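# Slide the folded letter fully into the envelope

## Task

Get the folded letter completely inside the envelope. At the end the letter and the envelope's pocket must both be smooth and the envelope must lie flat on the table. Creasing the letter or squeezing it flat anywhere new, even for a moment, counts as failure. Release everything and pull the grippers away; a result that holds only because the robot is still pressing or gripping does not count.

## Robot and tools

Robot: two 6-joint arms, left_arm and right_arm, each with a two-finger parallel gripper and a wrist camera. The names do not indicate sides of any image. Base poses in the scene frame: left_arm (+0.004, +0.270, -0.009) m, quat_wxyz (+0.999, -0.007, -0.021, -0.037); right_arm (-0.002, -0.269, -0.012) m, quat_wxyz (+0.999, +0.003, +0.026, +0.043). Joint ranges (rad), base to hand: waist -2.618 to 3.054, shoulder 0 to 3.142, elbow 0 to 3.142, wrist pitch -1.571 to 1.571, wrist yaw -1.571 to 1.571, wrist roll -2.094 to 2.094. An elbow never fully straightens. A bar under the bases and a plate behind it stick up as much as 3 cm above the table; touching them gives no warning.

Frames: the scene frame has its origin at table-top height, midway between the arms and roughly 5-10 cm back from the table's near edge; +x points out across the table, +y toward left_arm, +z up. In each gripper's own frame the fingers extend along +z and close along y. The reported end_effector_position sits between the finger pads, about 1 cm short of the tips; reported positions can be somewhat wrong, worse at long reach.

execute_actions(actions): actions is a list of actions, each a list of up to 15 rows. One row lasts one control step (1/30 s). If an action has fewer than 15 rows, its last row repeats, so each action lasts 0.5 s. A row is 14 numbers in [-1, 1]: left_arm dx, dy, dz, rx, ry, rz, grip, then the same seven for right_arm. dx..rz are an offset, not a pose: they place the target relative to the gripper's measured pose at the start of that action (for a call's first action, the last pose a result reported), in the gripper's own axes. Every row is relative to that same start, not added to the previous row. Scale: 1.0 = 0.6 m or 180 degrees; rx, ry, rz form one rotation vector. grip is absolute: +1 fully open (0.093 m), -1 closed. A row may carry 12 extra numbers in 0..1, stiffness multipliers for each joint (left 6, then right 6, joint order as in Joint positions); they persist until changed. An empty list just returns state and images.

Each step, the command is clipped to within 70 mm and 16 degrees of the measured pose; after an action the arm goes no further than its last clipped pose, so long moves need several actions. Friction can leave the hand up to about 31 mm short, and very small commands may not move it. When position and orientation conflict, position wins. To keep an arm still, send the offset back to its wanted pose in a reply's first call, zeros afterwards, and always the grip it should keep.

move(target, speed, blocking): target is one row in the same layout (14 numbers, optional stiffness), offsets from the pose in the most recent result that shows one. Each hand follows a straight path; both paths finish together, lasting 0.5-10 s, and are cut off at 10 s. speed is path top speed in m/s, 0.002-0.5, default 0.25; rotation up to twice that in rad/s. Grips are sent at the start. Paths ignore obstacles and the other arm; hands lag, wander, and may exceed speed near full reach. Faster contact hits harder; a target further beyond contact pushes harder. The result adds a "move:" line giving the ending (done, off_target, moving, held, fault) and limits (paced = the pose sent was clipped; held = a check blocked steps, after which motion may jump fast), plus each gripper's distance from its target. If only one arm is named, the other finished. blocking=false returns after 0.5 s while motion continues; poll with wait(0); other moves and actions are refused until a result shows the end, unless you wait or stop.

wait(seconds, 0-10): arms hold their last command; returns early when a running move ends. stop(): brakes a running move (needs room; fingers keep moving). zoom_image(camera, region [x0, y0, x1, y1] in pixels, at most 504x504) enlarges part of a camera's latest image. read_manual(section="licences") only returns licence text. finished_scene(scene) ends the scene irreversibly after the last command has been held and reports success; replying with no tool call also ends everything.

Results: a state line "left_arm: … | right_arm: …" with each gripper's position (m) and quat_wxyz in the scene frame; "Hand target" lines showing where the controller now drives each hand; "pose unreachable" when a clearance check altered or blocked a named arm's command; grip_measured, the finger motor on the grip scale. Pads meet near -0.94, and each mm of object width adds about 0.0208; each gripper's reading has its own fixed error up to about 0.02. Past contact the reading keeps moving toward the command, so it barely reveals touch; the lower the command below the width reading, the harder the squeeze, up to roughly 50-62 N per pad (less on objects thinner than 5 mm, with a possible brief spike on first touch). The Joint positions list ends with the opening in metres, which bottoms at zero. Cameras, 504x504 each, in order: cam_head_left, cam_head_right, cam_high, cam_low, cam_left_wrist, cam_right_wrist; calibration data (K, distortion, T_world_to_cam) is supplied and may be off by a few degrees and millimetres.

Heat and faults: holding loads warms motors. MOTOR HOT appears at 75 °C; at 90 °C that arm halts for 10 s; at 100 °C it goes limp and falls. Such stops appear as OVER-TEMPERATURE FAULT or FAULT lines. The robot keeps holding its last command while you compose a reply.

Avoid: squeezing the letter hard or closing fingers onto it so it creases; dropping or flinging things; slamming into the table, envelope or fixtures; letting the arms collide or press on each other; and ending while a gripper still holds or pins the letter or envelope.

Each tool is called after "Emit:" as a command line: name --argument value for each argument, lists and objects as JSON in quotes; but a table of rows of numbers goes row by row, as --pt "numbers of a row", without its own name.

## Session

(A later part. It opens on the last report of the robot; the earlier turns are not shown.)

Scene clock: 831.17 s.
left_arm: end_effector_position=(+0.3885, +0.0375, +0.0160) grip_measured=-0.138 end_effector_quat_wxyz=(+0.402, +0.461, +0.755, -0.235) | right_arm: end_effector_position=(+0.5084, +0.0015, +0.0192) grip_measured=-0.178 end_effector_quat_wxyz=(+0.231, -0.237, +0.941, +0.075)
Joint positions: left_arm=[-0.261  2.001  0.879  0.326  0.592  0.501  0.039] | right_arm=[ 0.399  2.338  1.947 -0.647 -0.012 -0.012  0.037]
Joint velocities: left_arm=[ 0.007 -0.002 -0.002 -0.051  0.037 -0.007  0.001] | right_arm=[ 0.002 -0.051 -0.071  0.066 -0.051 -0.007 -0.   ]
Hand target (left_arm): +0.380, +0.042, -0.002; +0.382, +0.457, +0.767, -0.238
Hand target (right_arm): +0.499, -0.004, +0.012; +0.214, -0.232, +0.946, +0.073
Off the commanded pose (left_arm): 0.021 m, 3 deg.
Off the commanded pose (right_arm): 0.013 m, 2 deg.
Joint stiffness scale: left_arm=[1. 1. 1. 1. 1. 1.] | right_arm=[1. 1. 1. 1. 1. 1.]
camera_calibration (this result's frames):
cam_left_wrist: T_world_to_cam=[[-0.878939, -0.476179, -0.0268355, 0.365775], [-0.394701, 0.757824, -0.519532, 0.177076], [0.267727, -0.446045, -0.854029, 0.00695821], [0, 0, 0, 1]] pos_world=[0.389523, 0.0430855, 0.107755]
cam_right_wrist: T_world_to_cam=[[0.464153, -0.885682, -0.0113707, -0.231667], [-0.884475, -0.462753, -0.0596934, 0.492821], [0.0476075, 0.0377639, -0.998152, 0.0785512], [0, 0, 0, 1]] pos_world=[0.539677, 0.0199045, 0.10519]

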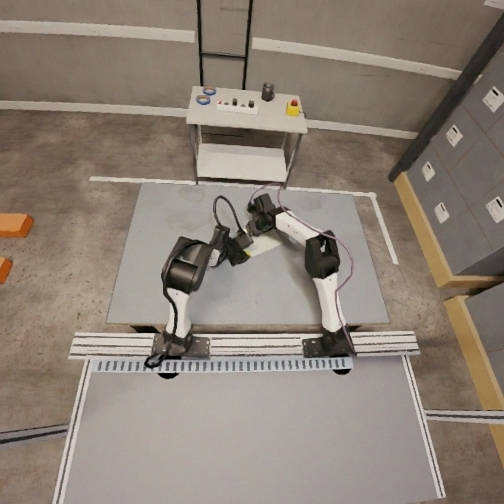

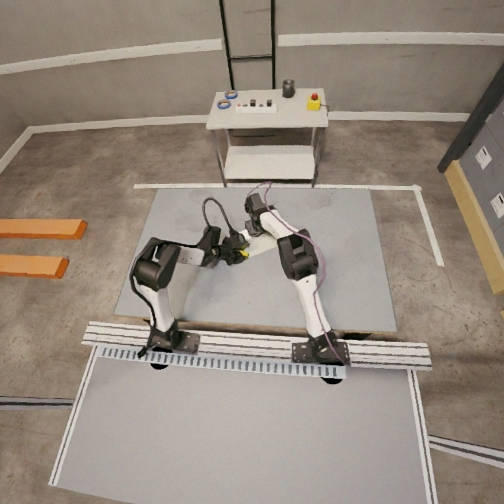

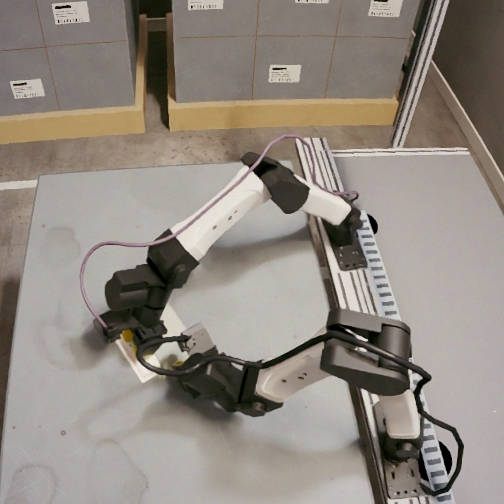

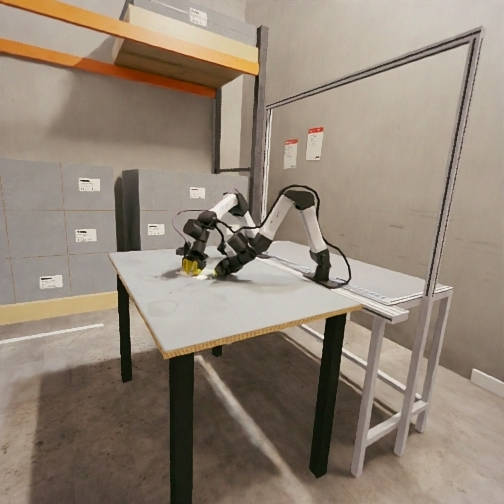

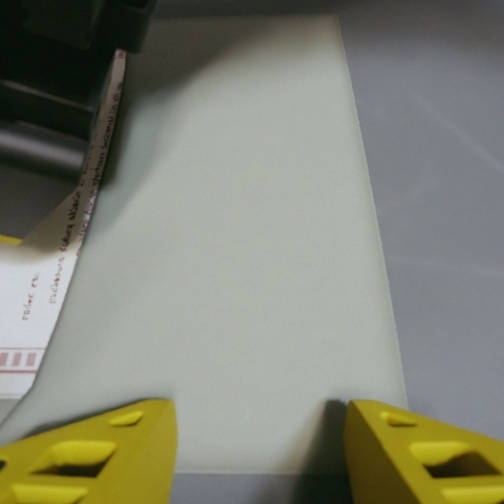

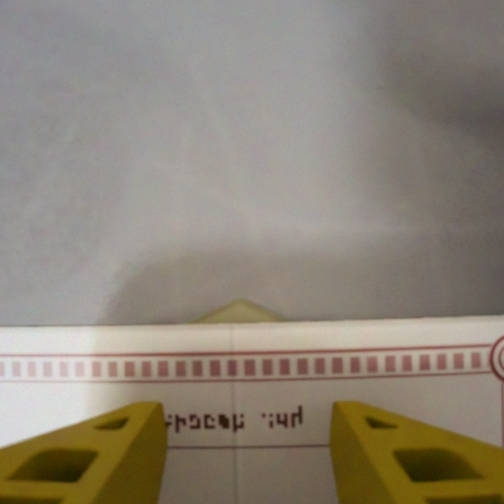

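Emit:
execute_actions --actions '[[[0.033,-0.01,0.008,0.004,0.011,-0.009,-0.14,0.0232,0,0.0024,0,0.0115,0.0045,-0.18],[0.033,-0.01,0.008,0.004,0.011,-0.009,-0.14,0.0243,0,0.0018,0,0.0115,0.0048,-0.18],[0.033,-0.01,0.008,0.004,0.011,-0.009,-0.14,0.0254,0,0.0012,0,0.0115,0.0051,-0.18],[0.033,-0.01,0.008,0.004,0.011,-0.009,-0.14,0.0265,0,0.0006,0,0.0115,0.0054,-0.18],[0.033,-0.01,0.008,0.004,0.011,-0.009,-0.14,0.0276,0,0,0,0.0115,0.0057,-0.18],[0.033,-0.01,0.008,0.004,0.011,-0.009,-0.14,0.0287,0,-0.0006,0,0.0115,0.006,-0.18],[0.033,-0.01,0.008,0.004,0.011,-0.009,-0.14,0.0298,0,-0.0012,0,0.0115,0.0063,-0.18],[0.033,-0.01,0.008,0.004,0.011,-0.009,-0.14,0.0309,0,-0.0018,0,0.0115,0.0066,-0.18],[0.033,-0.01,0.008,0.004,0.011,-0.009,-0.14,0.032,0,-0.0024,0,0.0115,0.0069,-0.18],[0.033,-0.01,0.008,0.004,0.011,-0.009,-0.14,0.0331,0,-0.003,0,0.0115,0.0072,-0.18],[0.033,-0.01,0.008,0.004,0.011,-0.009,-0.14,0.0342,0,-0.0036,0,0.0115,0.0075,-0.18],[0.033,-0.01,0.008,0.004,0.011,-0.009,-0.14,0.0353,0,-0.0042,0,0.0115,0.0078,-0.18],[0.033,-0.01,0.008,0.004,0.011,-0.009,-0.14,0.0364,0,-0.0048,0,0.0115,0.0081,-0.18],[0.033,-0.01,0.008,0.004,0.011,-0.009,-0.14,0.0375,0,-0.0054,0,0.0115,0.0084,-0.18],[0.033,-0.01,0.008,0.004,0.011,-0.009,-0.14,0.0386,0,-0.006,0,0.0115,0.0087,-0.18]],[[0.033,-0.01,0.008,0.004,0.011,-0.009,-0.14,0.024,0,0.002,0,0.0115,0.0048,-0.18],[0.033,-0.01,0.008,0.004,0.011,-0.009,-0.14,0.025,0,0.0014,0,0.0115,0.0051,-0.18],[0.033,-0.01,0.008,0.004,0.011,-0.009,-0.14,0.026,0,0.0009,0,0.0115,0.0054,-0.18],[0.033,-0.01,0.008,0.004,0.011,-0.009,-0.14,0.027,0,0.0003,0,0.0115,0.0057,-0.18],[0.033,-0.01,0.008,0.004,0.011,-0.009,-0.14,0.028,0,-0.0002,0,0.0115,0.006,-0.18],[0.033,-0.01,0.008,0.004,0.011,-0.009,-0.14,0.029,0,-0.0008,0,0.0115,0.0063,-0.18],[0.033,-0.01,0.008,0.004,0.011,-0.009,-0.14,0.03,0,-0.0013,0,0.0115,0.0066,-0.18],[0.033,-0.01,0.008,0.004,0.011,-0.009,-0.14,0.031,0,-0.0019,0,0.0115,0.0069,-0.18],[0.033,-0.01,0.008,0.004,0.011,-0.009,-0.14,0.032,0,-0.0024,0,0.0115,0.0072,-0.18],[0.033,-0.01,0.008,0.004,0.011,-0.009,-0.14,0.033,0,-0.003,0,0.0115,0.0075,-0.18],[0.033,-0.01,0.008,0.004,0.011,-0.009,-0.14,0.034,0,-0.0035,0,0.0115,0.0075,-0.18]]]'

Scene clock: 852.23 s.
left_arm: end_effector_position=(+0.3885, +0.0375, +0.0160) grip_measured=-0.138 end_effector_quat_wxyz=(+0.402, +0.461, +0.755, -0.235) | right_arm: end_effector_position=(+0.4916, -0.0074, +0.0188) grip_measured=-0.178 end_effector_quat_wxyz=(+0.226, -0.226, +0.945, +0.077)
Joint positions: left_arm=[-0.261  2.001  0.879  0.326  0.592  0.501  0.039] | right_arm=[ 0.399  2.263  1.816 -0.599 -0.012  0.013  0.037]
Joint velocities: left_arm=[-0.002  0.007 -0.017  0.051 -0.051 -0.037 -0.   ] | right_arm=[-0.017  0.007 -0.012  0.007 -0.066 -0.022  0.001]
Hand target (left_arm): +0.380, +0.042, -0.002; +0.382, +0.457, +0.767, -0.238
Hand target (right_arm): +0.482, -0.012, +0.011; +0.210, -0.221, +0.949, +0.075
Off the commanded pose (left_arm): 0.021 m, 3 deg.
Off the commanded pose (right_arm): 0.013 m, 2 deg.
Joint stiffness scale: left_arm=[1. 1. 1. 1. 1. 1.] | right_arm=[1. 1. 1. 1. 1. 1.]
MOTOR HOT: a motor of the right arm reached 75 °C. Now the hottest motor of the right arm, joint 2 (shoulder), reports 77 °C. The controller's stop level is 90 °C. To cool a motor, set the load down, stop pushing, or move to a pose that needs little force.
camera_calibration (this result's frames):
cam_left_wrist: T_world_to_cam=[[-0.878939, -0.476179, -0.0268355, 0.365775], [-0.394701, 0.757824, -0.519532, 0.177076], [0.267727, -0.446045, -0.854029, 0.00695821], [0, 0, 0, 1]] pos_world=[0.389523, 0.0430855, 0.107755]
cam_right_wrist: T_world_to_cam=[[0.444586, -0.895446, -0.0228014, -0.221944], [-0.895029, -0.44308, -0.0510267, 0.478943], [0.0355888, 0.0430937, -0.998437, 0.0851763], [0, 0, 0, 1]] pos_world=[0.524309, 0.00980021, 0.104421]

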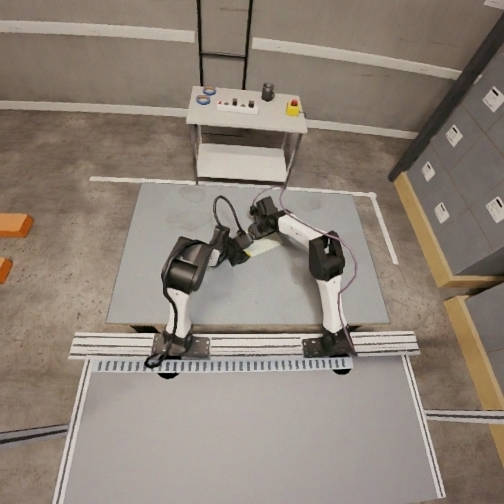

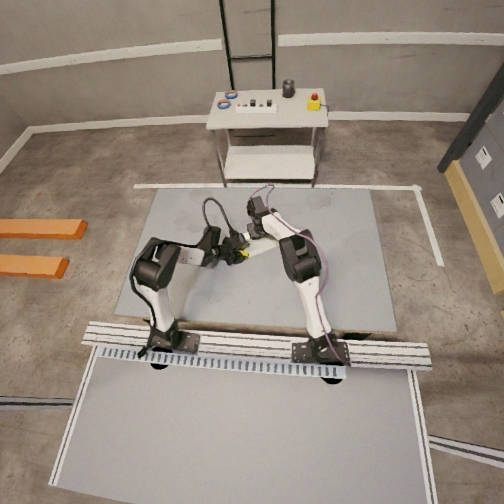

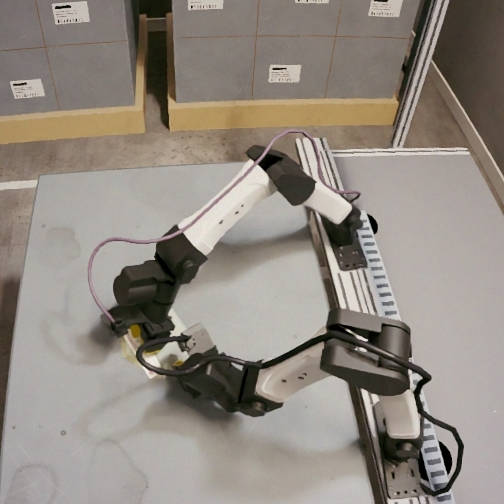

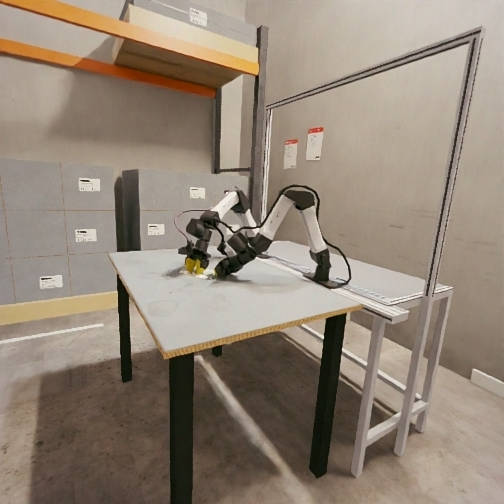

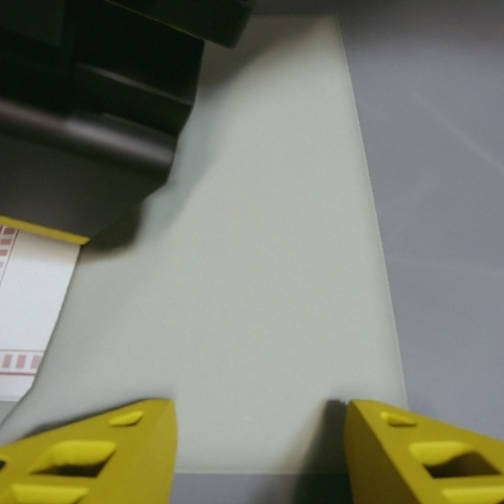

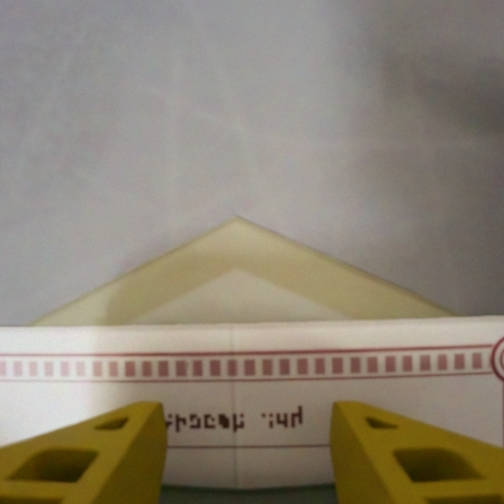

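Emit:
execute_actions --actions '[[[0.033,-0.01,0.008,0.004,0.011,-0.009,-0.14,0.0232,0,0.0024,0,0.011,0.004,-0.18],[0.033,-0.01,0.008,0.004,0.011,-0.009,-0.14,0.0243,0,0.0018,0,0.011,0.004,-0.18],[0.033,-0.01,0.008,0.004,0.011,-0.009,-0.14,0.0254,0,0.0012,0,0.011,0.004,-0.18],[0.033,-0.01,0.008,0.004,0.011,-0.009,-0.14,0.0265,0,0.0006,0,0.011,0.004,-0.18],[0.033,-0.01,0.008,0.004,0.011,-0.009,-0.14,0.0276,0,0,0,0.011,0.004,-0.18],[0.033,-0.01,0.008,0.004,0.011,-0.009,-0.14,0.0287,0,-0.0006,0,0.011,0.004,-0.18],[0.033,-0.01,0.008,0.004,0.011,-0.009,-0.14,0.0298,0,-0.0012,0,0.011,0.004,-0.18],[0.033,-0.01,0.008,0.004,0.011,-0.009,-0.14,0.0309,0,-0.0018,0,0.011,0.004,-0.18],[0.033,-0.01,0.008,0.004,0.011,-0.009,-0.14,0.032,0,-0.0024,0,0.011,0.004,-0.18],[0.033,-0.01,0.008,0.004,0.011,-0.009,-0.14,0.0331,0,-0.003,0,0.011,0.004,-0.18],[0.033,-0.01,0.008,0.004,0.011,-0.009,-0.14,0.034,0,-0.0035,0,0.011,0.004,-0.18]]]'

Scene clock: 862.13 s.
left_arm: end_effector_position=(+0.3885, +0.0375, +0.0160) grip_measured=-0.138 end_effector_quat_wxyz=(+0.402, +0.461, +0.755, -0.235) | right_arm: end_effector_position=(+0.4844, -0.0111, +0.0187) grip_measured=-0.178 end_effector_quat_wxyz=(+0.225, -0.224, +0.945, +0.077)
Joint positions: left_arm=[-0.261  2.001  0.879  0.326  0.592  0.501  0.039] | right_arm=[ 0.399  2.231  1.761 -0.578 -0.012  0.015  0.037]
Joint velocities: left_arm=[ 0.002  0.012 -0.002  0.11  -0.051  0.022  0.   ] | right_arm=[-0.017  0.022 -0.037  0.11  -0.037 -0.022 -0.   ]
Hand target (left_arm): +0.380, +0.042, -0.002; +0.382, +0.457, +0.767, -0.238
Hand target (right_arm): +0.474, -0.016, +0.011; +0.209, -0.221, +0.950, +0.075
Off the commanded pose (left_arm): 0.021 m, 3 deg.
Off the commanded pose (right_arm): 0.013 m, 2 deg.
Joint stiffness scale: left_arm=[1. 1. 1. 1. 1. 1.] | right_arm=[1. 1. 1. 1. 1. 1.]
MOTOR HOT: still on. Now the hottest motor of the right arm, joint 2 (shoulder), reports 77 °C; the controller's stop level is 90 °C.
camera_calibration (this result's frames):
cam_left_wrist: T_world_to_cam=[[-0.878939, -0.476179, -0.0268355, 0.365775], [-0.394701, 0.757824, -0.519532, 0.177076], [0.267727, -0.446045, -0.854029, 0.00695821], [0, 0, 0, 1]] pos_world=[0.389523, 0.0430855, 0.107755]
cam_right_wrist: T_world_to_cam=[[0.442759, -0.896324, -0.0238268, -0.221245], [-0.895992, -0.441272, -0.0497744, 0.47134], [0.0340999, 0.0433867, -0.998476, 0.0862822], [0, 0, 0, 1]] pos_world=[0.517333, 0.00593818, 0.10434]

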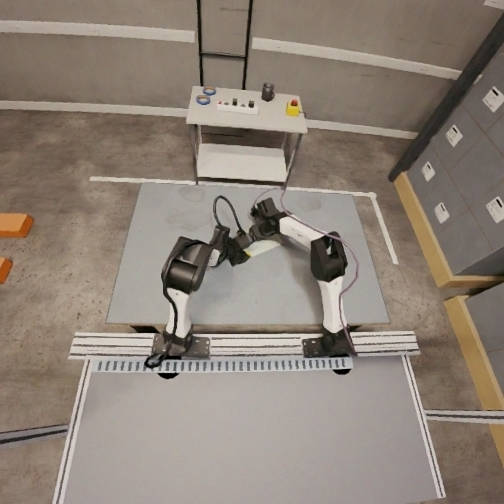

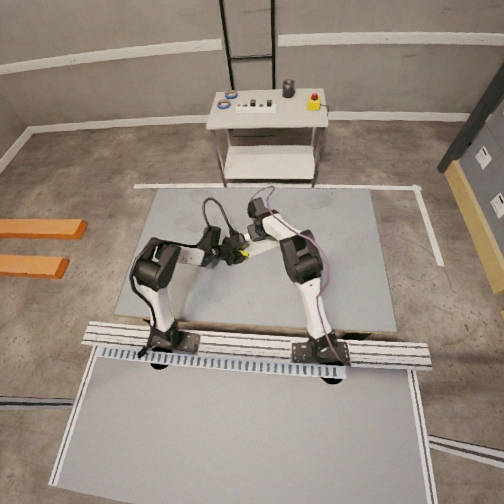

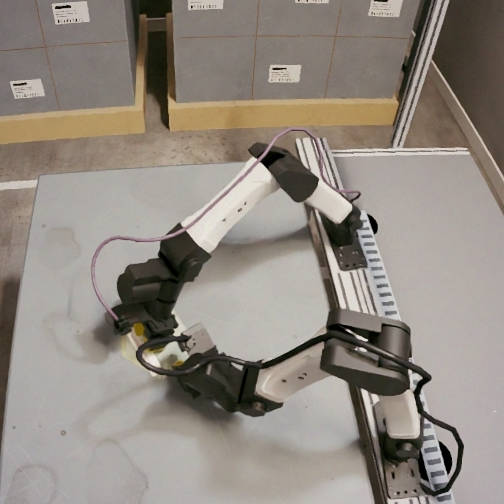

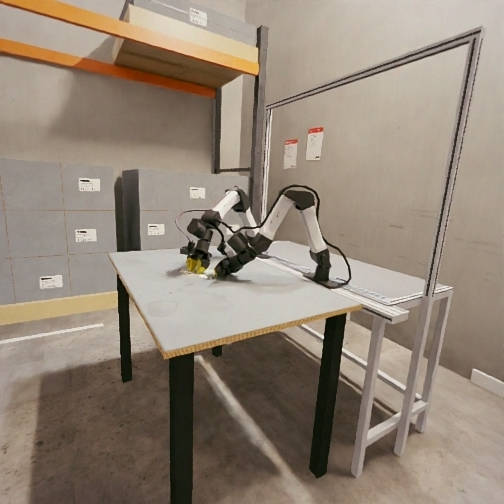

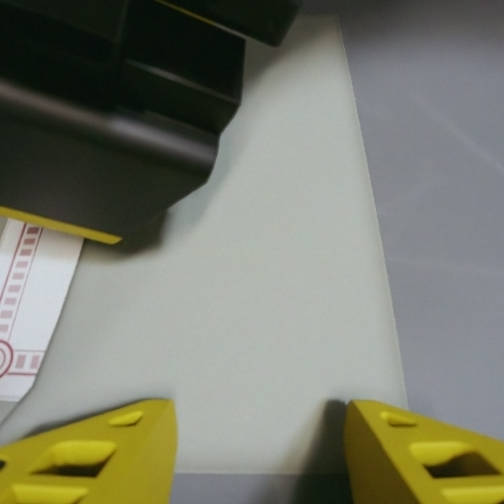

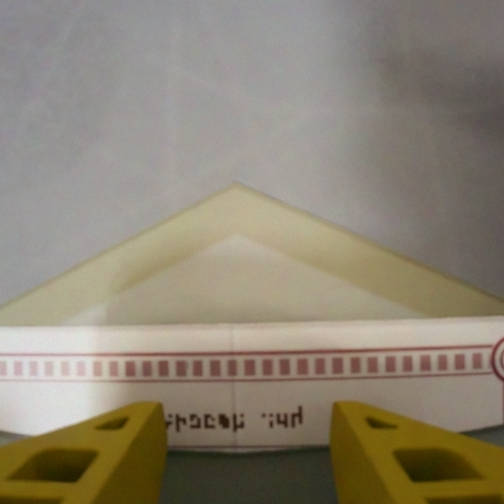

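Emit:
execute_actions --actions '[[[0.033,-0.01,0.008,0.004,0.011,-0.009,-0.14,0.017,0,-0.003,0,0.008,0.002,-0.18],[0.033,-0.01,0.008,0.004,0.011,-0.009,-0.14,0.013,0,-0.009,0,0.006,0,-0.18],[0.033,-0.01,0.008,0.004,0.011,-0.009,-0.14,0.009,0,-0.015,0,0.004,0,-0.18],[0.033,-0.01,0.008,0.004,0.011,-0.009,-0.14,0.005,0,-0.021,0,0.002,0,-0.18],[0.033,-0.01,0.008,0.004,0.011,-0.009,-0.14,0.001,0,-0.027,0,0,0,-0.18],[0.033,-0.01,0.008,0.004,0.011,-0.009,-0.14,0,0,-0.029,0,-0.002,0,-0.18],[0.033,-0.01,0.008,0.004,0.011,-0.009,-0.14,0,0,-0.029,0,-0.002,0,-0.18],[0.033,-0.01,0.008,0.004,0.011,-0.009,-0.14,-0.002,0,-0.029,0,-0.002,0,-0.18],[0.033,-0.01,0.008,0.004,0.011,-0.009,-0.14,-0.006,0,-0.027,0,-0.002,-0.002,-0.18],[0.033,-0.01,0.008,0.004,0.011,-0.009,-0.14,-0.011,0,-0.024,0,-0.003,-0.004,-0.18],[0.033,-0.01,0.008,0.004,0.011,-0.009,-0.14,-0.017,0,-0.02,0,-0.003,-0.006,-0.18],[0.033,-0.01,0.008,0.004,0.011,-0.009,-0.14,-0.024,0,-0.016,0,-0.003,-0.008,-0.18],[0.033,-0.01,0.008,0.004,0.011,-0.009,-0.14,-0.031,0,-0.011,0,-0.004,-0.01,-0.18],[0.033,-0.01,0.008,0.004,0.011,-0.009,-0.14,-0.038,0,-0.006,0,-0.004,-0.01,-0.18],[0.033,-0.01,0.008,0.004,0.011,-0.009,-0.14,-0.046,0,-0.002,0,-0.004,-0.01,-0.18]]]'

Emit:
wait --seconds 0.4

Scene clock: 877.00 s.
left_arm: end_effector_position=(+0.3885, +0.0375, +0.0160) grip_measured=-0.138 end_effector_quat_wxyz=(+0.402, +0.461, +0.755, -0.235) | right_arm: end_effector_position=(+0.4984, -0.0044, +0.0390) grip_measured=-0.178 end_effector_quat_wxyz=(+0.243, -0.229, +0.939, +0.080)
Joint positions: left_arm=[-0.261  2.001  0.879  0.326  0.592  0.501  0.039] | right_arm=[ 0.399  2.246  1.852 -0.617 -0.012  0.002  0.037]
Joint velocities: left_arm=[ 0.002 -0.017  0.027 -0.081  0.066  0.022 -0.001] | right_arm=[ 0.007  0.505  0.891 -0.139  0.007 -0.066  0.   ]
Hand target (left_arm): +0.380, +0.042, -0.002; +0.382, +0.457, +0.767, -0.238
Hand target (right_arm): +0.505, -0.001, +0.032; +0.236, -0.238, +0.939, +0.076
Off the commanded pose (left_arm): 0.021 m, 3 deg.
Off the commanded pose (right_arm): 0.011 m, 2 deg.
Joint stiffness scale: left_arm=[1. 1. 1. 1. 1. 1.] | right_arm=[1. 1. 1. 1. 1. 1.]
MOTOR HOT: still on. Now the hottest motor of the right arm, joint 2 (shoulder), reports 78 °C; the controller's stop level is 90 °C.
camera_calibration (this result's frames):
cam_left_wrist: T_world_to_cam=[[-0.878939, -0.476179, -0.0268355, 0.365775], [-0.394701, 0.757824, -0.519532, 0.177076], [0.267727, -0.446045, -0.854029, 0.00695821], [0, 0, 0, 1]] pos_world=[0.389523, 0.0430855, 0.107755]
cam_right_wrist: T_world_to_cam=[[0.452814, -0.891415, -0.0184127, -0.226098], [-0.888865, -0.449709, -0.0876442, 0.485702], [0.0698469, 0.056053, -0.995982, 0.0879368], [0, 0, 0, 1]] pos_world=[0.527961, 0.0119483, 0.125989]

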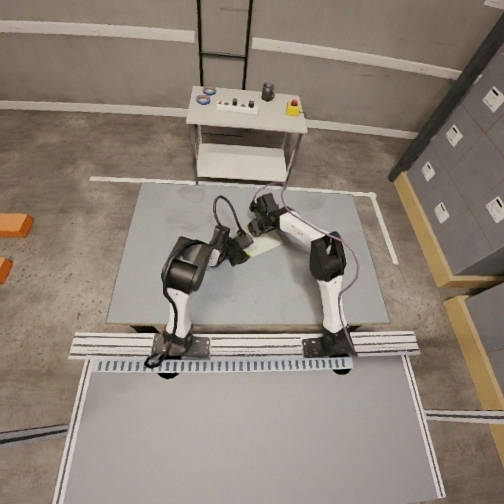

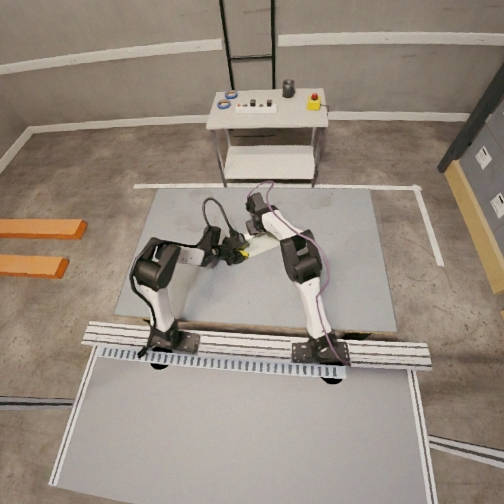

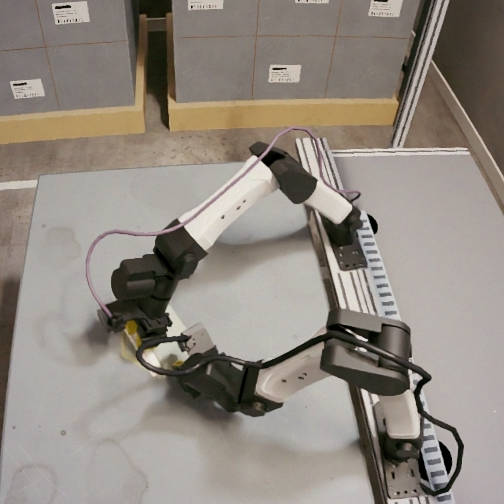

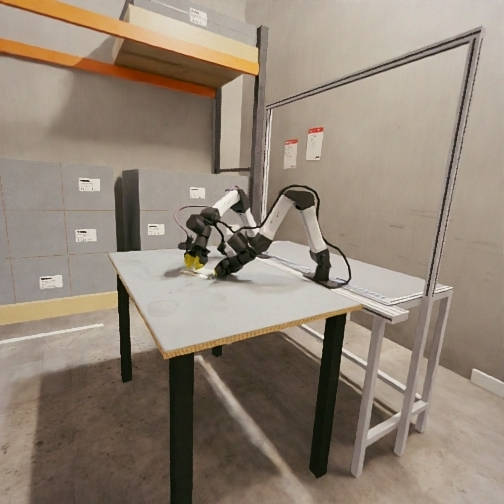

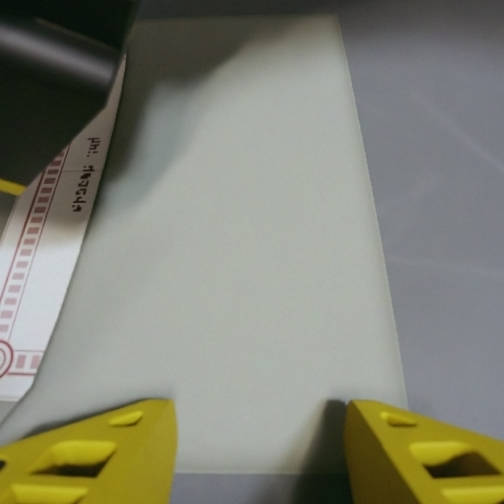

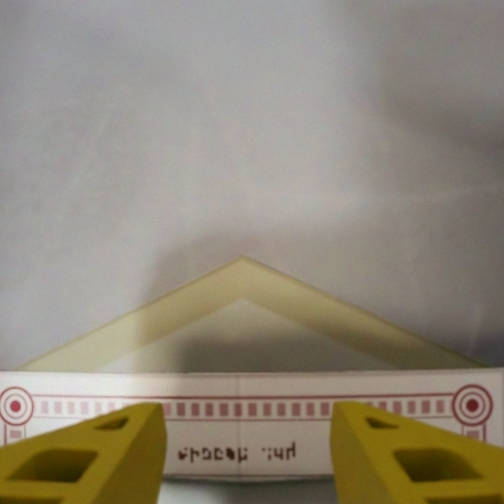

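Scene clock: 877.40 s.
left_arm: end_effector_position=(+0.3885, +0.0375, +0.0160) grip_measured=-0.138 end_effector_quat_wxyz=(+0.402, +0.461, +0.755, -0.235) | right_arm: end_effector_position=(+0.5050, -0.0009, +0.0372) grip_measured=-0.178 end_effector_quat_wxyz=(+0.244, -0.234, +0.938, +0.079)
Joint positions: left_arm=[-0.261  2.001  0.879  0.326  0.592  0.501  0.039] | right_arm=[ 0.399  2.279  1.901 -0.631 -0.012 -0.007  0.037]
Joint velocities: left_arm=[-0.002  0.002 -0.002  0.007 -0.051  0.022  0.001] | right_arm=[-0.007 -0.012  0.007 -0.037  0.022 -0.037 -0.001]
Hand target (left_arm): +0.380, +0.042, -0.002; +0.382, +0.457, +0.767, -0.238
Hand target (right_arm): +0.505, -0.001, +0.032; +0.236, -0.238, +0.939, +0.076
Off the commanded pose (left_arm): 0.021 m, 3 deg.
Off the commanded pose (right_arm): 0.005 m, 2 deg.
Joint stiffness scale: left_arm=[1. 1. 1. 1. 1. 1.] | right_arm=[1. 1. 1. 1. 1. 1.]
MOTOR HOT: still on. Now the hottest motor of the right arm, joint 2 (shoulder), reports 78 °C; the controller's stop level is 90 °C.
wait: 0.40 s; no rest
camera_calibration (this result's frames):
cam_left_wrist: T_world_to_cam=[[-0.878939, -0.476179, -0.0268355, 0.365775], [-0.394701, 0.757824, -0.519532, 0.177076], [0.267727, -0.446045, -0.854029, 0.00695821], [0, 0, 0, 1]] pos_world=[0.389523, 0.0430855, 0.107755]
cam_right_wrist: T_world_to_cam=[[0.459915, -0.887854, -0.0139015, -0.22972], [-0.884973, -0.457027, -0.0891637, 0.491072], [0.072811, 0.0533102, -0.99592, 0.0839185], [0, 0, 0, 1]] pos_world=[0.534127, 0.0160017, 0.124168]

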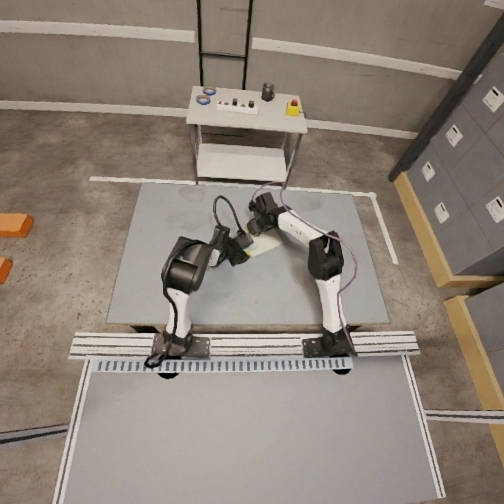

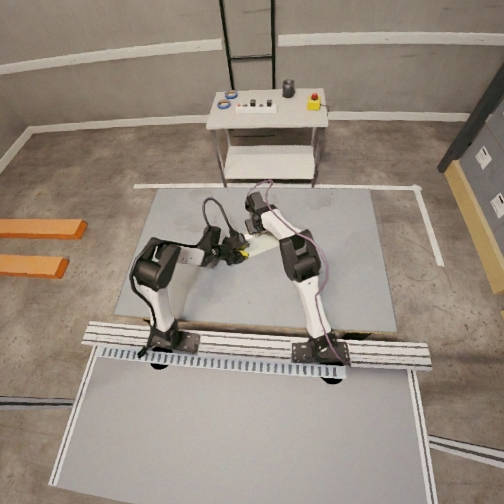

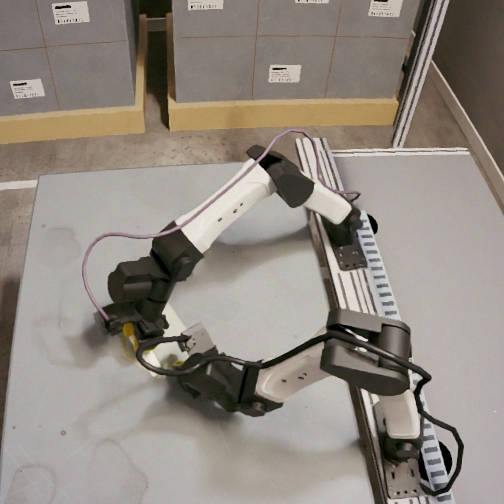

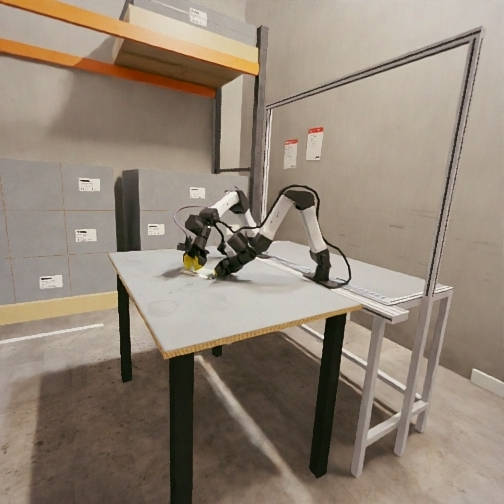

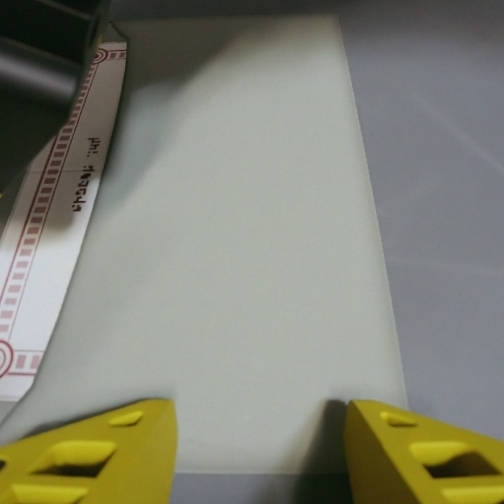

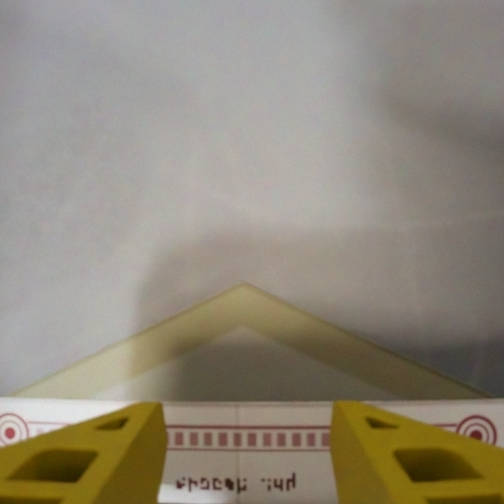

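Emit:
execute_actions --actions '[[[0.033,-0.01,0.008,0.004,0.011,-0.009,-0.14,0.005,0,0.008,0,0.004,0,-0.18],[0.033,-0.01,0.008,0.004,0.011,-0.009,-0.14,0.0065,0,0.01,0,0.0047,0,-0.18],[0.033,-0.01,0.008,0.004,0.011,-0.009,-0.14,0.008,0,0.012,0,0.0054,0,-0.18],[0.033,-0.01,0.008,0.004,0.011,-0.009,-0.14,0.0095,0,0.014,0,0.0061,0,-0.18],[0.033,-0.01,0.008,0.004,0.011,-0.009,-0.14,0.011,0,0.016,0,0.0068,0,-0.18],[0.033,-0.01,0.008,0.004,0.011,-0.009,-0.14,0.0125,0,0.018,0,0.0075,0,-0.18],[0.033,-0.01,0.008,0.004,0.011,-0.009,-0.14,0.014,0,0.02,0,0.0082,0,-0.18],[0.033,-0.01,0.008,0.004,0.011,-0.009,-0.14,0.015,0,0.0215,0,0.009,0,-0.18],[0.033,-0.01,0.008,0.004,0.011,-0.009,-0.14,0.016,0,0.023,0,0.0095,0,-0.18]]]'

Scene clock: 888.10 s.
left_arm: end_effector_position=(+0.3885, +0.0375, +0.0160) grip_measured=-0.138 end_effector_quat_wxyz=(+0.402, +0.461, +0.755, -0.235) | right_arm: end_effector_position=(+0.5042, -0.0011, +0.0305) grip_measured=-0.178 end_effector_quat_wxyz=(+0.239, -0.234, +0.939, +0.078)
Joint positions: left_arm=[-0.261  2.001  0.879  0.326  0.592  0.501  0.039] | right_arm=[ 0.399  2.291  1.901 -0.631 -0.012 -0.007  0.037]
Joint velocities: left_arm=[-0.002 -0.002 -0.007  0.081  0.022 -0.051  0.   ] | right_arm=[ 0.002  0.046  0.002  0.007  0.022 -0.022 -0.001]
Hand target (left_arm): +0.380, +0.042, -0.002; +0.382, +0.457, +0.767, -0.238
Hand target (right_arm): +0.503, -0.001, +0.020; +0.230, -0.235, +0.941, +0.076
Off the commanded pose (left_arm): 0.021 m, 3 deg.
Off the commanded pose (right_arm): 0.010 m, 1 deg.
Joint stiffness scale: left_arm=[1. 1. 1. 1. 1. 1.] | right_arm=[1. 1. 1. 1. 1. 1.]
MOTOR HOT: still on. Now the hottest motor of the right arm, joint 2 (shoulder), reports 77 °C; the controller's stop level is 90 °C.
camera_calibration (this result's frames):
cam_left_wrist: T_world_to_cam=[[-0.878939, -0.476179, -0.0268355, 0.365775], [-0.394701, 0.757824, -0.519532, 0.177076], [0.267727, -0.446045, -0.854029, 0.00695821], [0, 0, 0, 1]] pos_world=[0.389523, 0.0430855, 0.107755]
cam_right_wrist: T_world_to_cam=[[0.460352, -0.887632, -0.013631, -0.229868], [-0.88556, -0.458095, -0.0770185, 0.489589], [0.0621198, 0.0475267, -0.996936, 0.0827428], [0, 0, 0, 1]] pos_world=[0.534241, 0.0163071, 0.117063]

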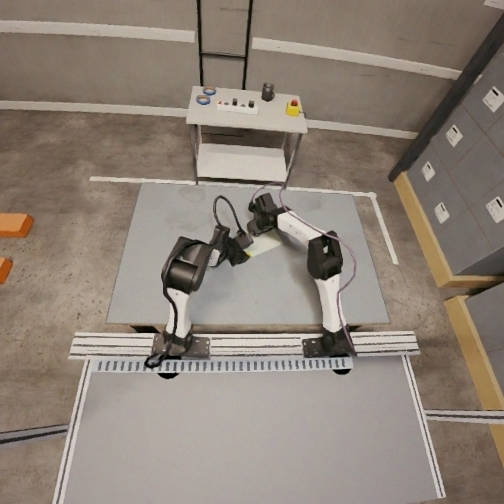

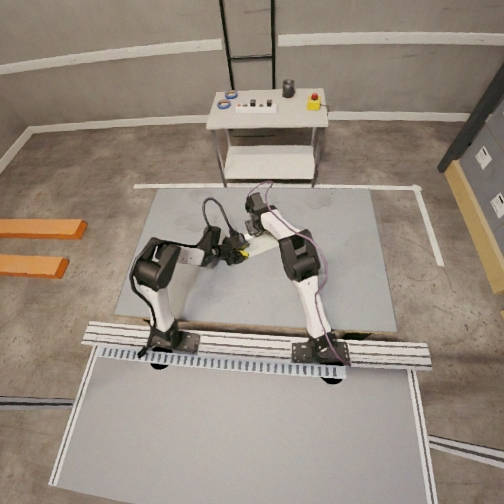

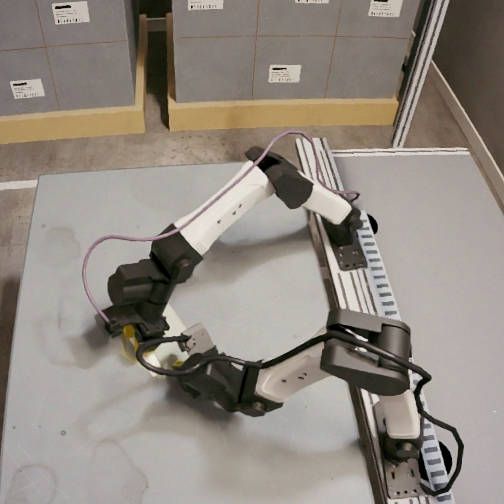

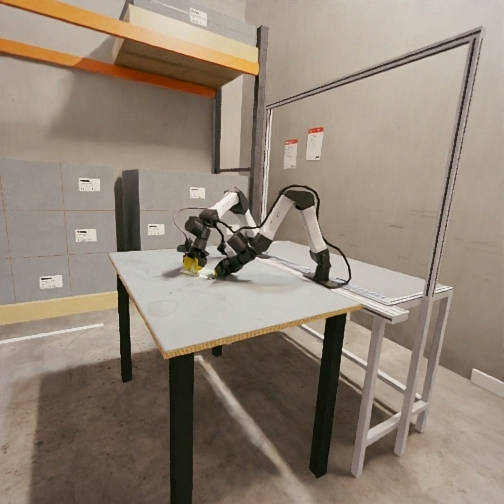

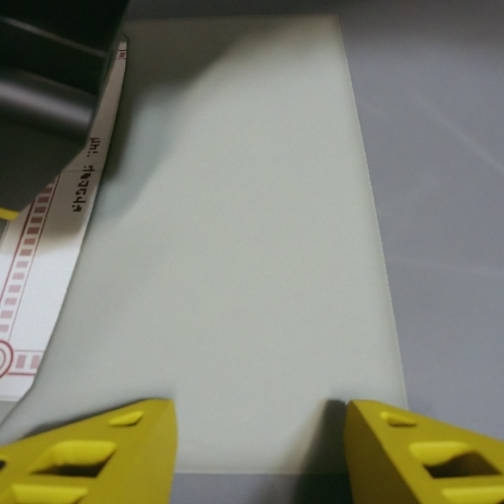

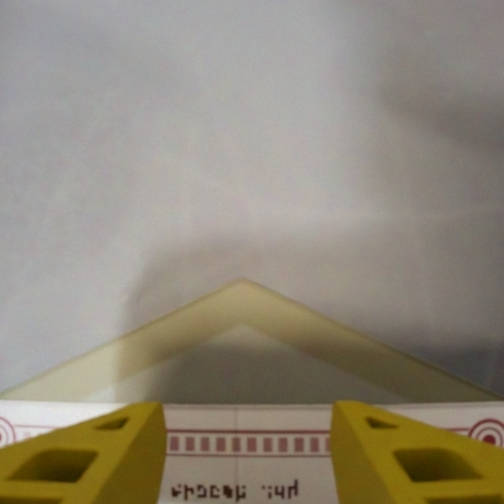

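Emit:
execute_actions --actions '[]'

Scene clock: 889.93 s.
left_arm: end_effector_position=(+0.3885, +0.0375, +0.0160) grip_measured=-0.138 end_effector_quat_wxyz=(+0.402, +0.461, +0.755, -0.235) | right_arm: end_effector_position=(+0.5040, -0.0011, +0.0292) grip_measured=-0.178 end_effector_quat_wxyz=(+0.238, -0.234, +0.940, +0.077)
Joint positions: left_arm=[-0.261  2.001  0.879  0.326  0.592  0.501  0.039] | right_arm=[ 0.399  2.293  1.901 -0.631 -0.012 -0.007  0.037]
Joint velocities: left_arm=[-0.002  0.002 -0.002  0.095 -0.007 -0.007 -0.001] | right_arm=[-0.007  0.012  0.007  0.037 -0.066  0.095 -0.001]
Hand target (left_arm): +0.380, +0.042, -0.002; +0.382, +0.457, +0.767, -0.238
Hand target (right_arm): +0.503, -0.001, +0.020; +0.230, -0.235, +0.941, +0.076
Off the commanded pose (left_arm): 0.021 m, 3 deg.
Off the commanded pose (right_arm): 0.009 m, 1 deg.
Joint stiffness scale: left_arm=[1. 1. 1. 1. 1. 1.] | right_arm=[1. 1. 1. 1. 1. 1.]
MOTOR HOT: still on. Now the hottest motor of the right arm, joint 2 (shoulder), reports 77 °C; the controller's stop level is 90 °C.
camera_calibration (this result's frames):
cam_left_wrist: T_world_to_cam=[[-0.878939, -0.476179, -0.0268355, 0.365775], [-0.394701, 0.757824, -0.519532, 0.177076], [0.267727, -0.446045, -0.854029, 0.00695821], [0, 0, 0, 1]] pos_world=[0.389523, 0.0430855, 0.107755]
cam_right_wrist: T_world_to_cam=[[0.460379, -0.887618, -0.0136159, -0.229867], [-0.885686, -0.45823, -0.0747371, 0.489327], [0.0600988, 0.0464668, -0.99711, 0.0825282], [0, 0, 0, 1]] pos_world=[0.534256, 0.0163554, 0.115731]

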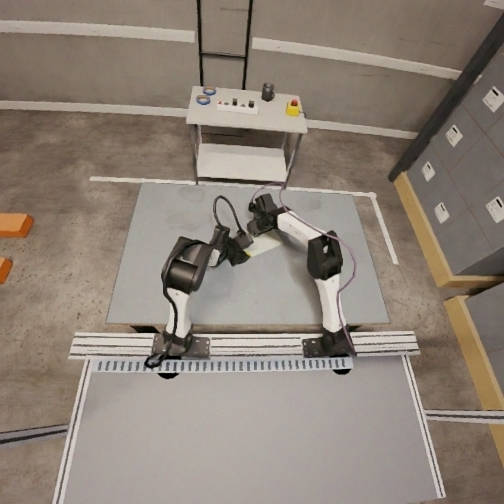

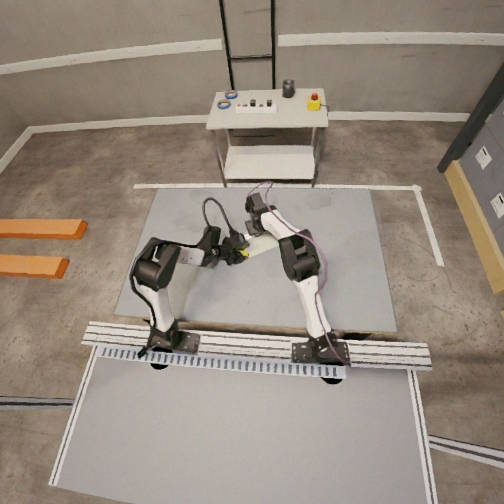

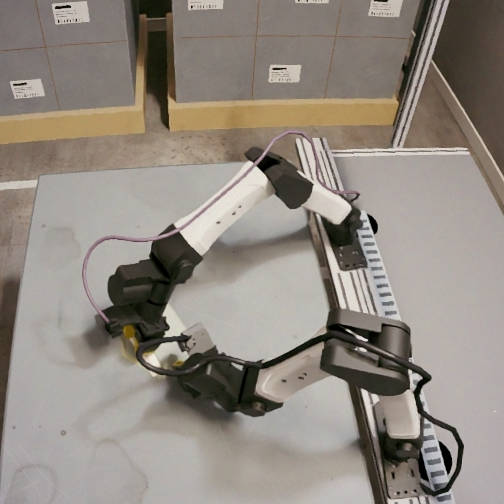

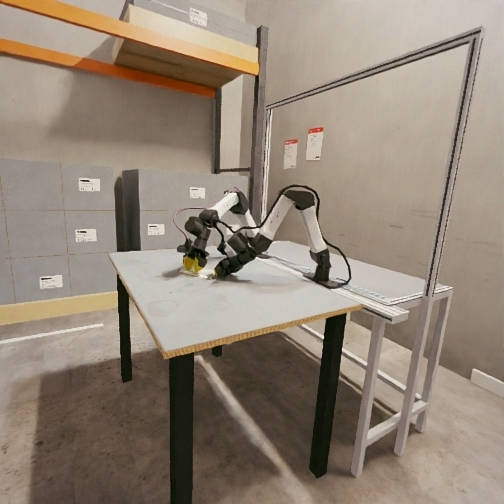

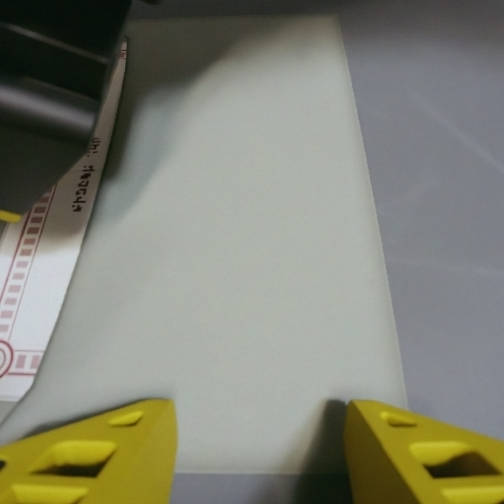

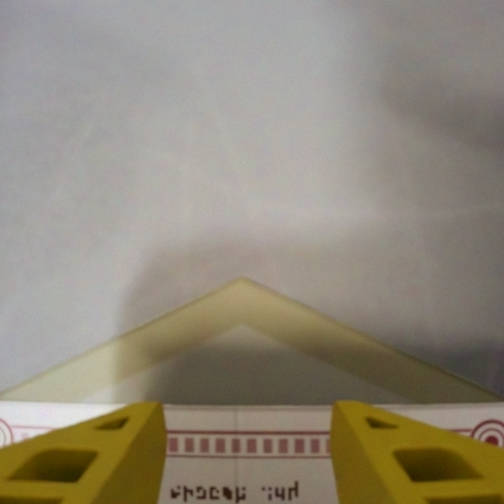

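Emit:
execute_actions --actions '[[[0.033,-0.01,0.008,0.004,0.011,-0.009,-0.14,0.0105,0,0.014,0,0.006,0,-0.18],[0.033,-0.01,0.008,0.004,0.011,-0.009,-0.14,0.012,0,0.016,0,0.007,0,-0.18],[0.033,-0.01,0.008,0.004,0.011,-0.009,-0.14,0.0135,0,0.018,0,0.008,0,-0.18],[0.033,-0.01,0.008,0.004,0.011,-0.009,-0.14,0.0145,0,0.0195,0,0.0085,0,-0.18],[0.033,-0.01,0.008,0.004,0.011,-0.009,-0.14,0.0155,0,0.021,0,0.009,0,-0.18]]]'

Scene clock: 896.63 s.
left_arm: end_effector_position=(+0.3885, +0.0375, +0.0160) grip_measured=-0.138 end_effector_quat_wxyz=(+0.402, +0.461, +0.755, -0.235) | right_arm: end_effector_position=(+0.5040, -0.0011, +0.0292) grip_measured=-0.178 end_effector_quat_wxyz=(+0.238, -0.234, +0.940, +0.077)
Joint positions: left_arm=[-0.261  2.001  0.879  0.326  0.592  0.501  0.039] | right_arm=[ 0.399  2.293  1.901 -0.631 -0.012 -0.007  0.037]
Joint velocities: left_arm=[-0.007 -0.002 -0.017  0.037 -0.037 -0.037  0.001] | right_arm=[-0.012 -0.007 -0.002 -0.007  0.007  0.081  0.   ]
Hand target (left_arm): +0.380, +0.042, -0.002; +0.382, +0.457, +0.767, -0.238
Hand target (right_arm): +0.502, -0.002, +0.014; +0.224, -0.235, +0.943, +0.074
Off the commanded pose (left_arm): 0.021 m, 3 deg.
Off the commanded pose (right_arm): 0.016 m, 2 deg.
Joint stiffness scale: left_arm=[1. 1. 1. 1. 1. 1.] | right_arm=[1. 1. 1. 1. 1. 1.]
MOTOR HOT: still on. Now the hottest motor of the right arm, joint 2 (shoulder), reports 76 °C; the controller's stop level is 90 °C.
camera_calibration (this result's frames):
cam_left_wrist: T_world_to_cam=[[-0.878939, -0.476179, -0.0268355, 0.365775], [-0.394701, 0.757824, -0.519532, 0.177076], [0.267727, -0.446045, -0.854029, 0.00695821], [0, 0, 0, 1]] pos_world=[0.389523, 0.0430855, 0.107755]
cam_right_wrist: T_world_to_cam=[[0.460379, -0.887618, -0.0136159, -0.229867], [-0.885686, -0.45823, -0.0747371, 0.489327], [0.0600988, 0.0464668, -0.99711, 0.0825282], [0, 0, 0, 1]] pos_world=[0.534256, 0.0163554, 0.115731]

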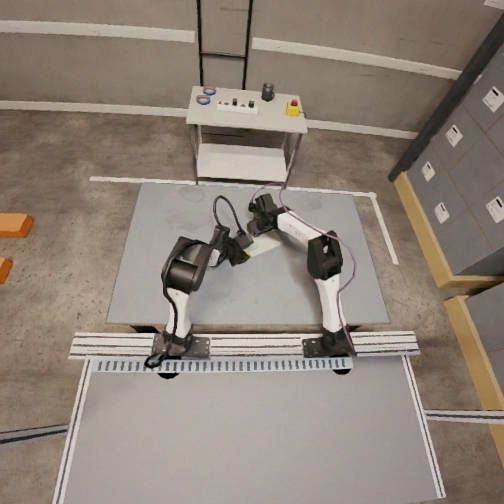

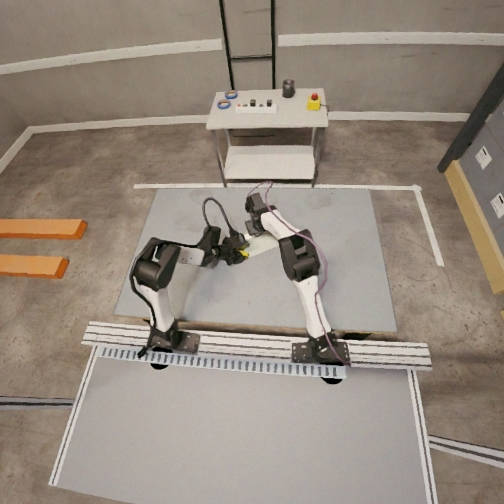

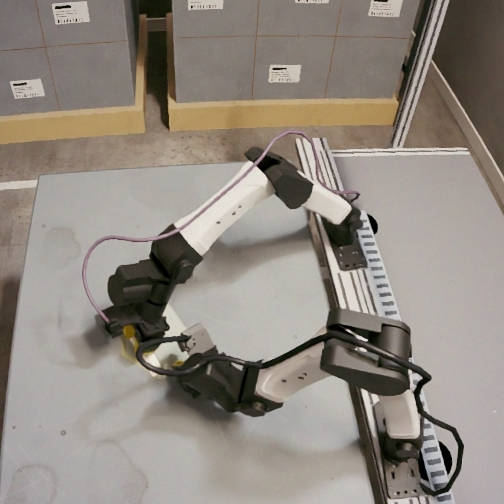

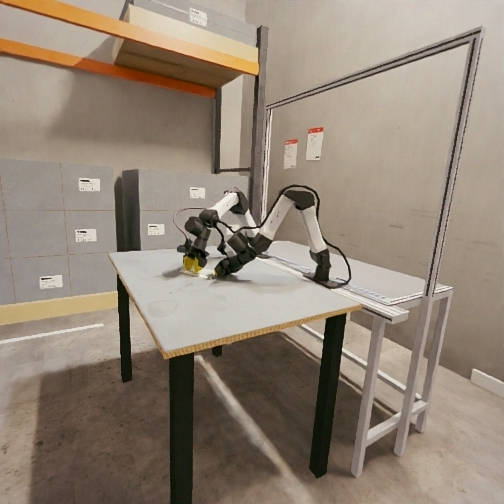

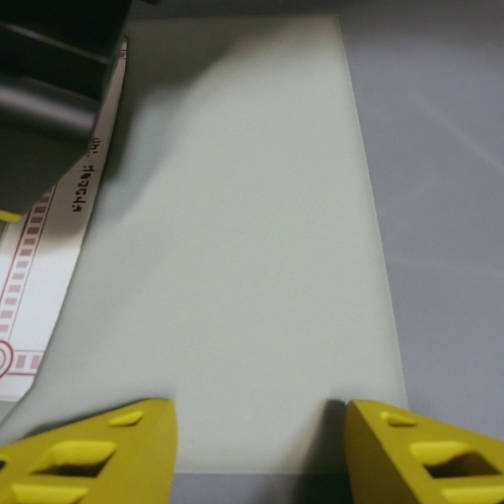

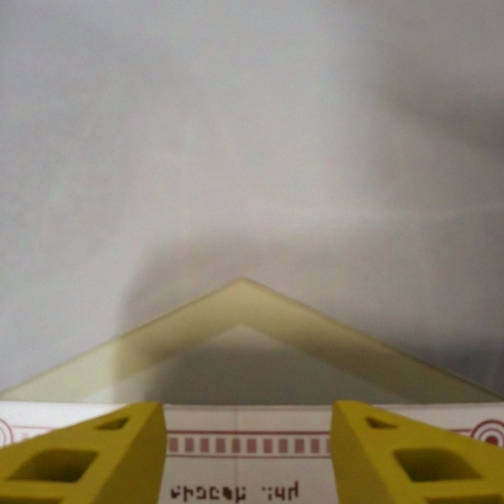

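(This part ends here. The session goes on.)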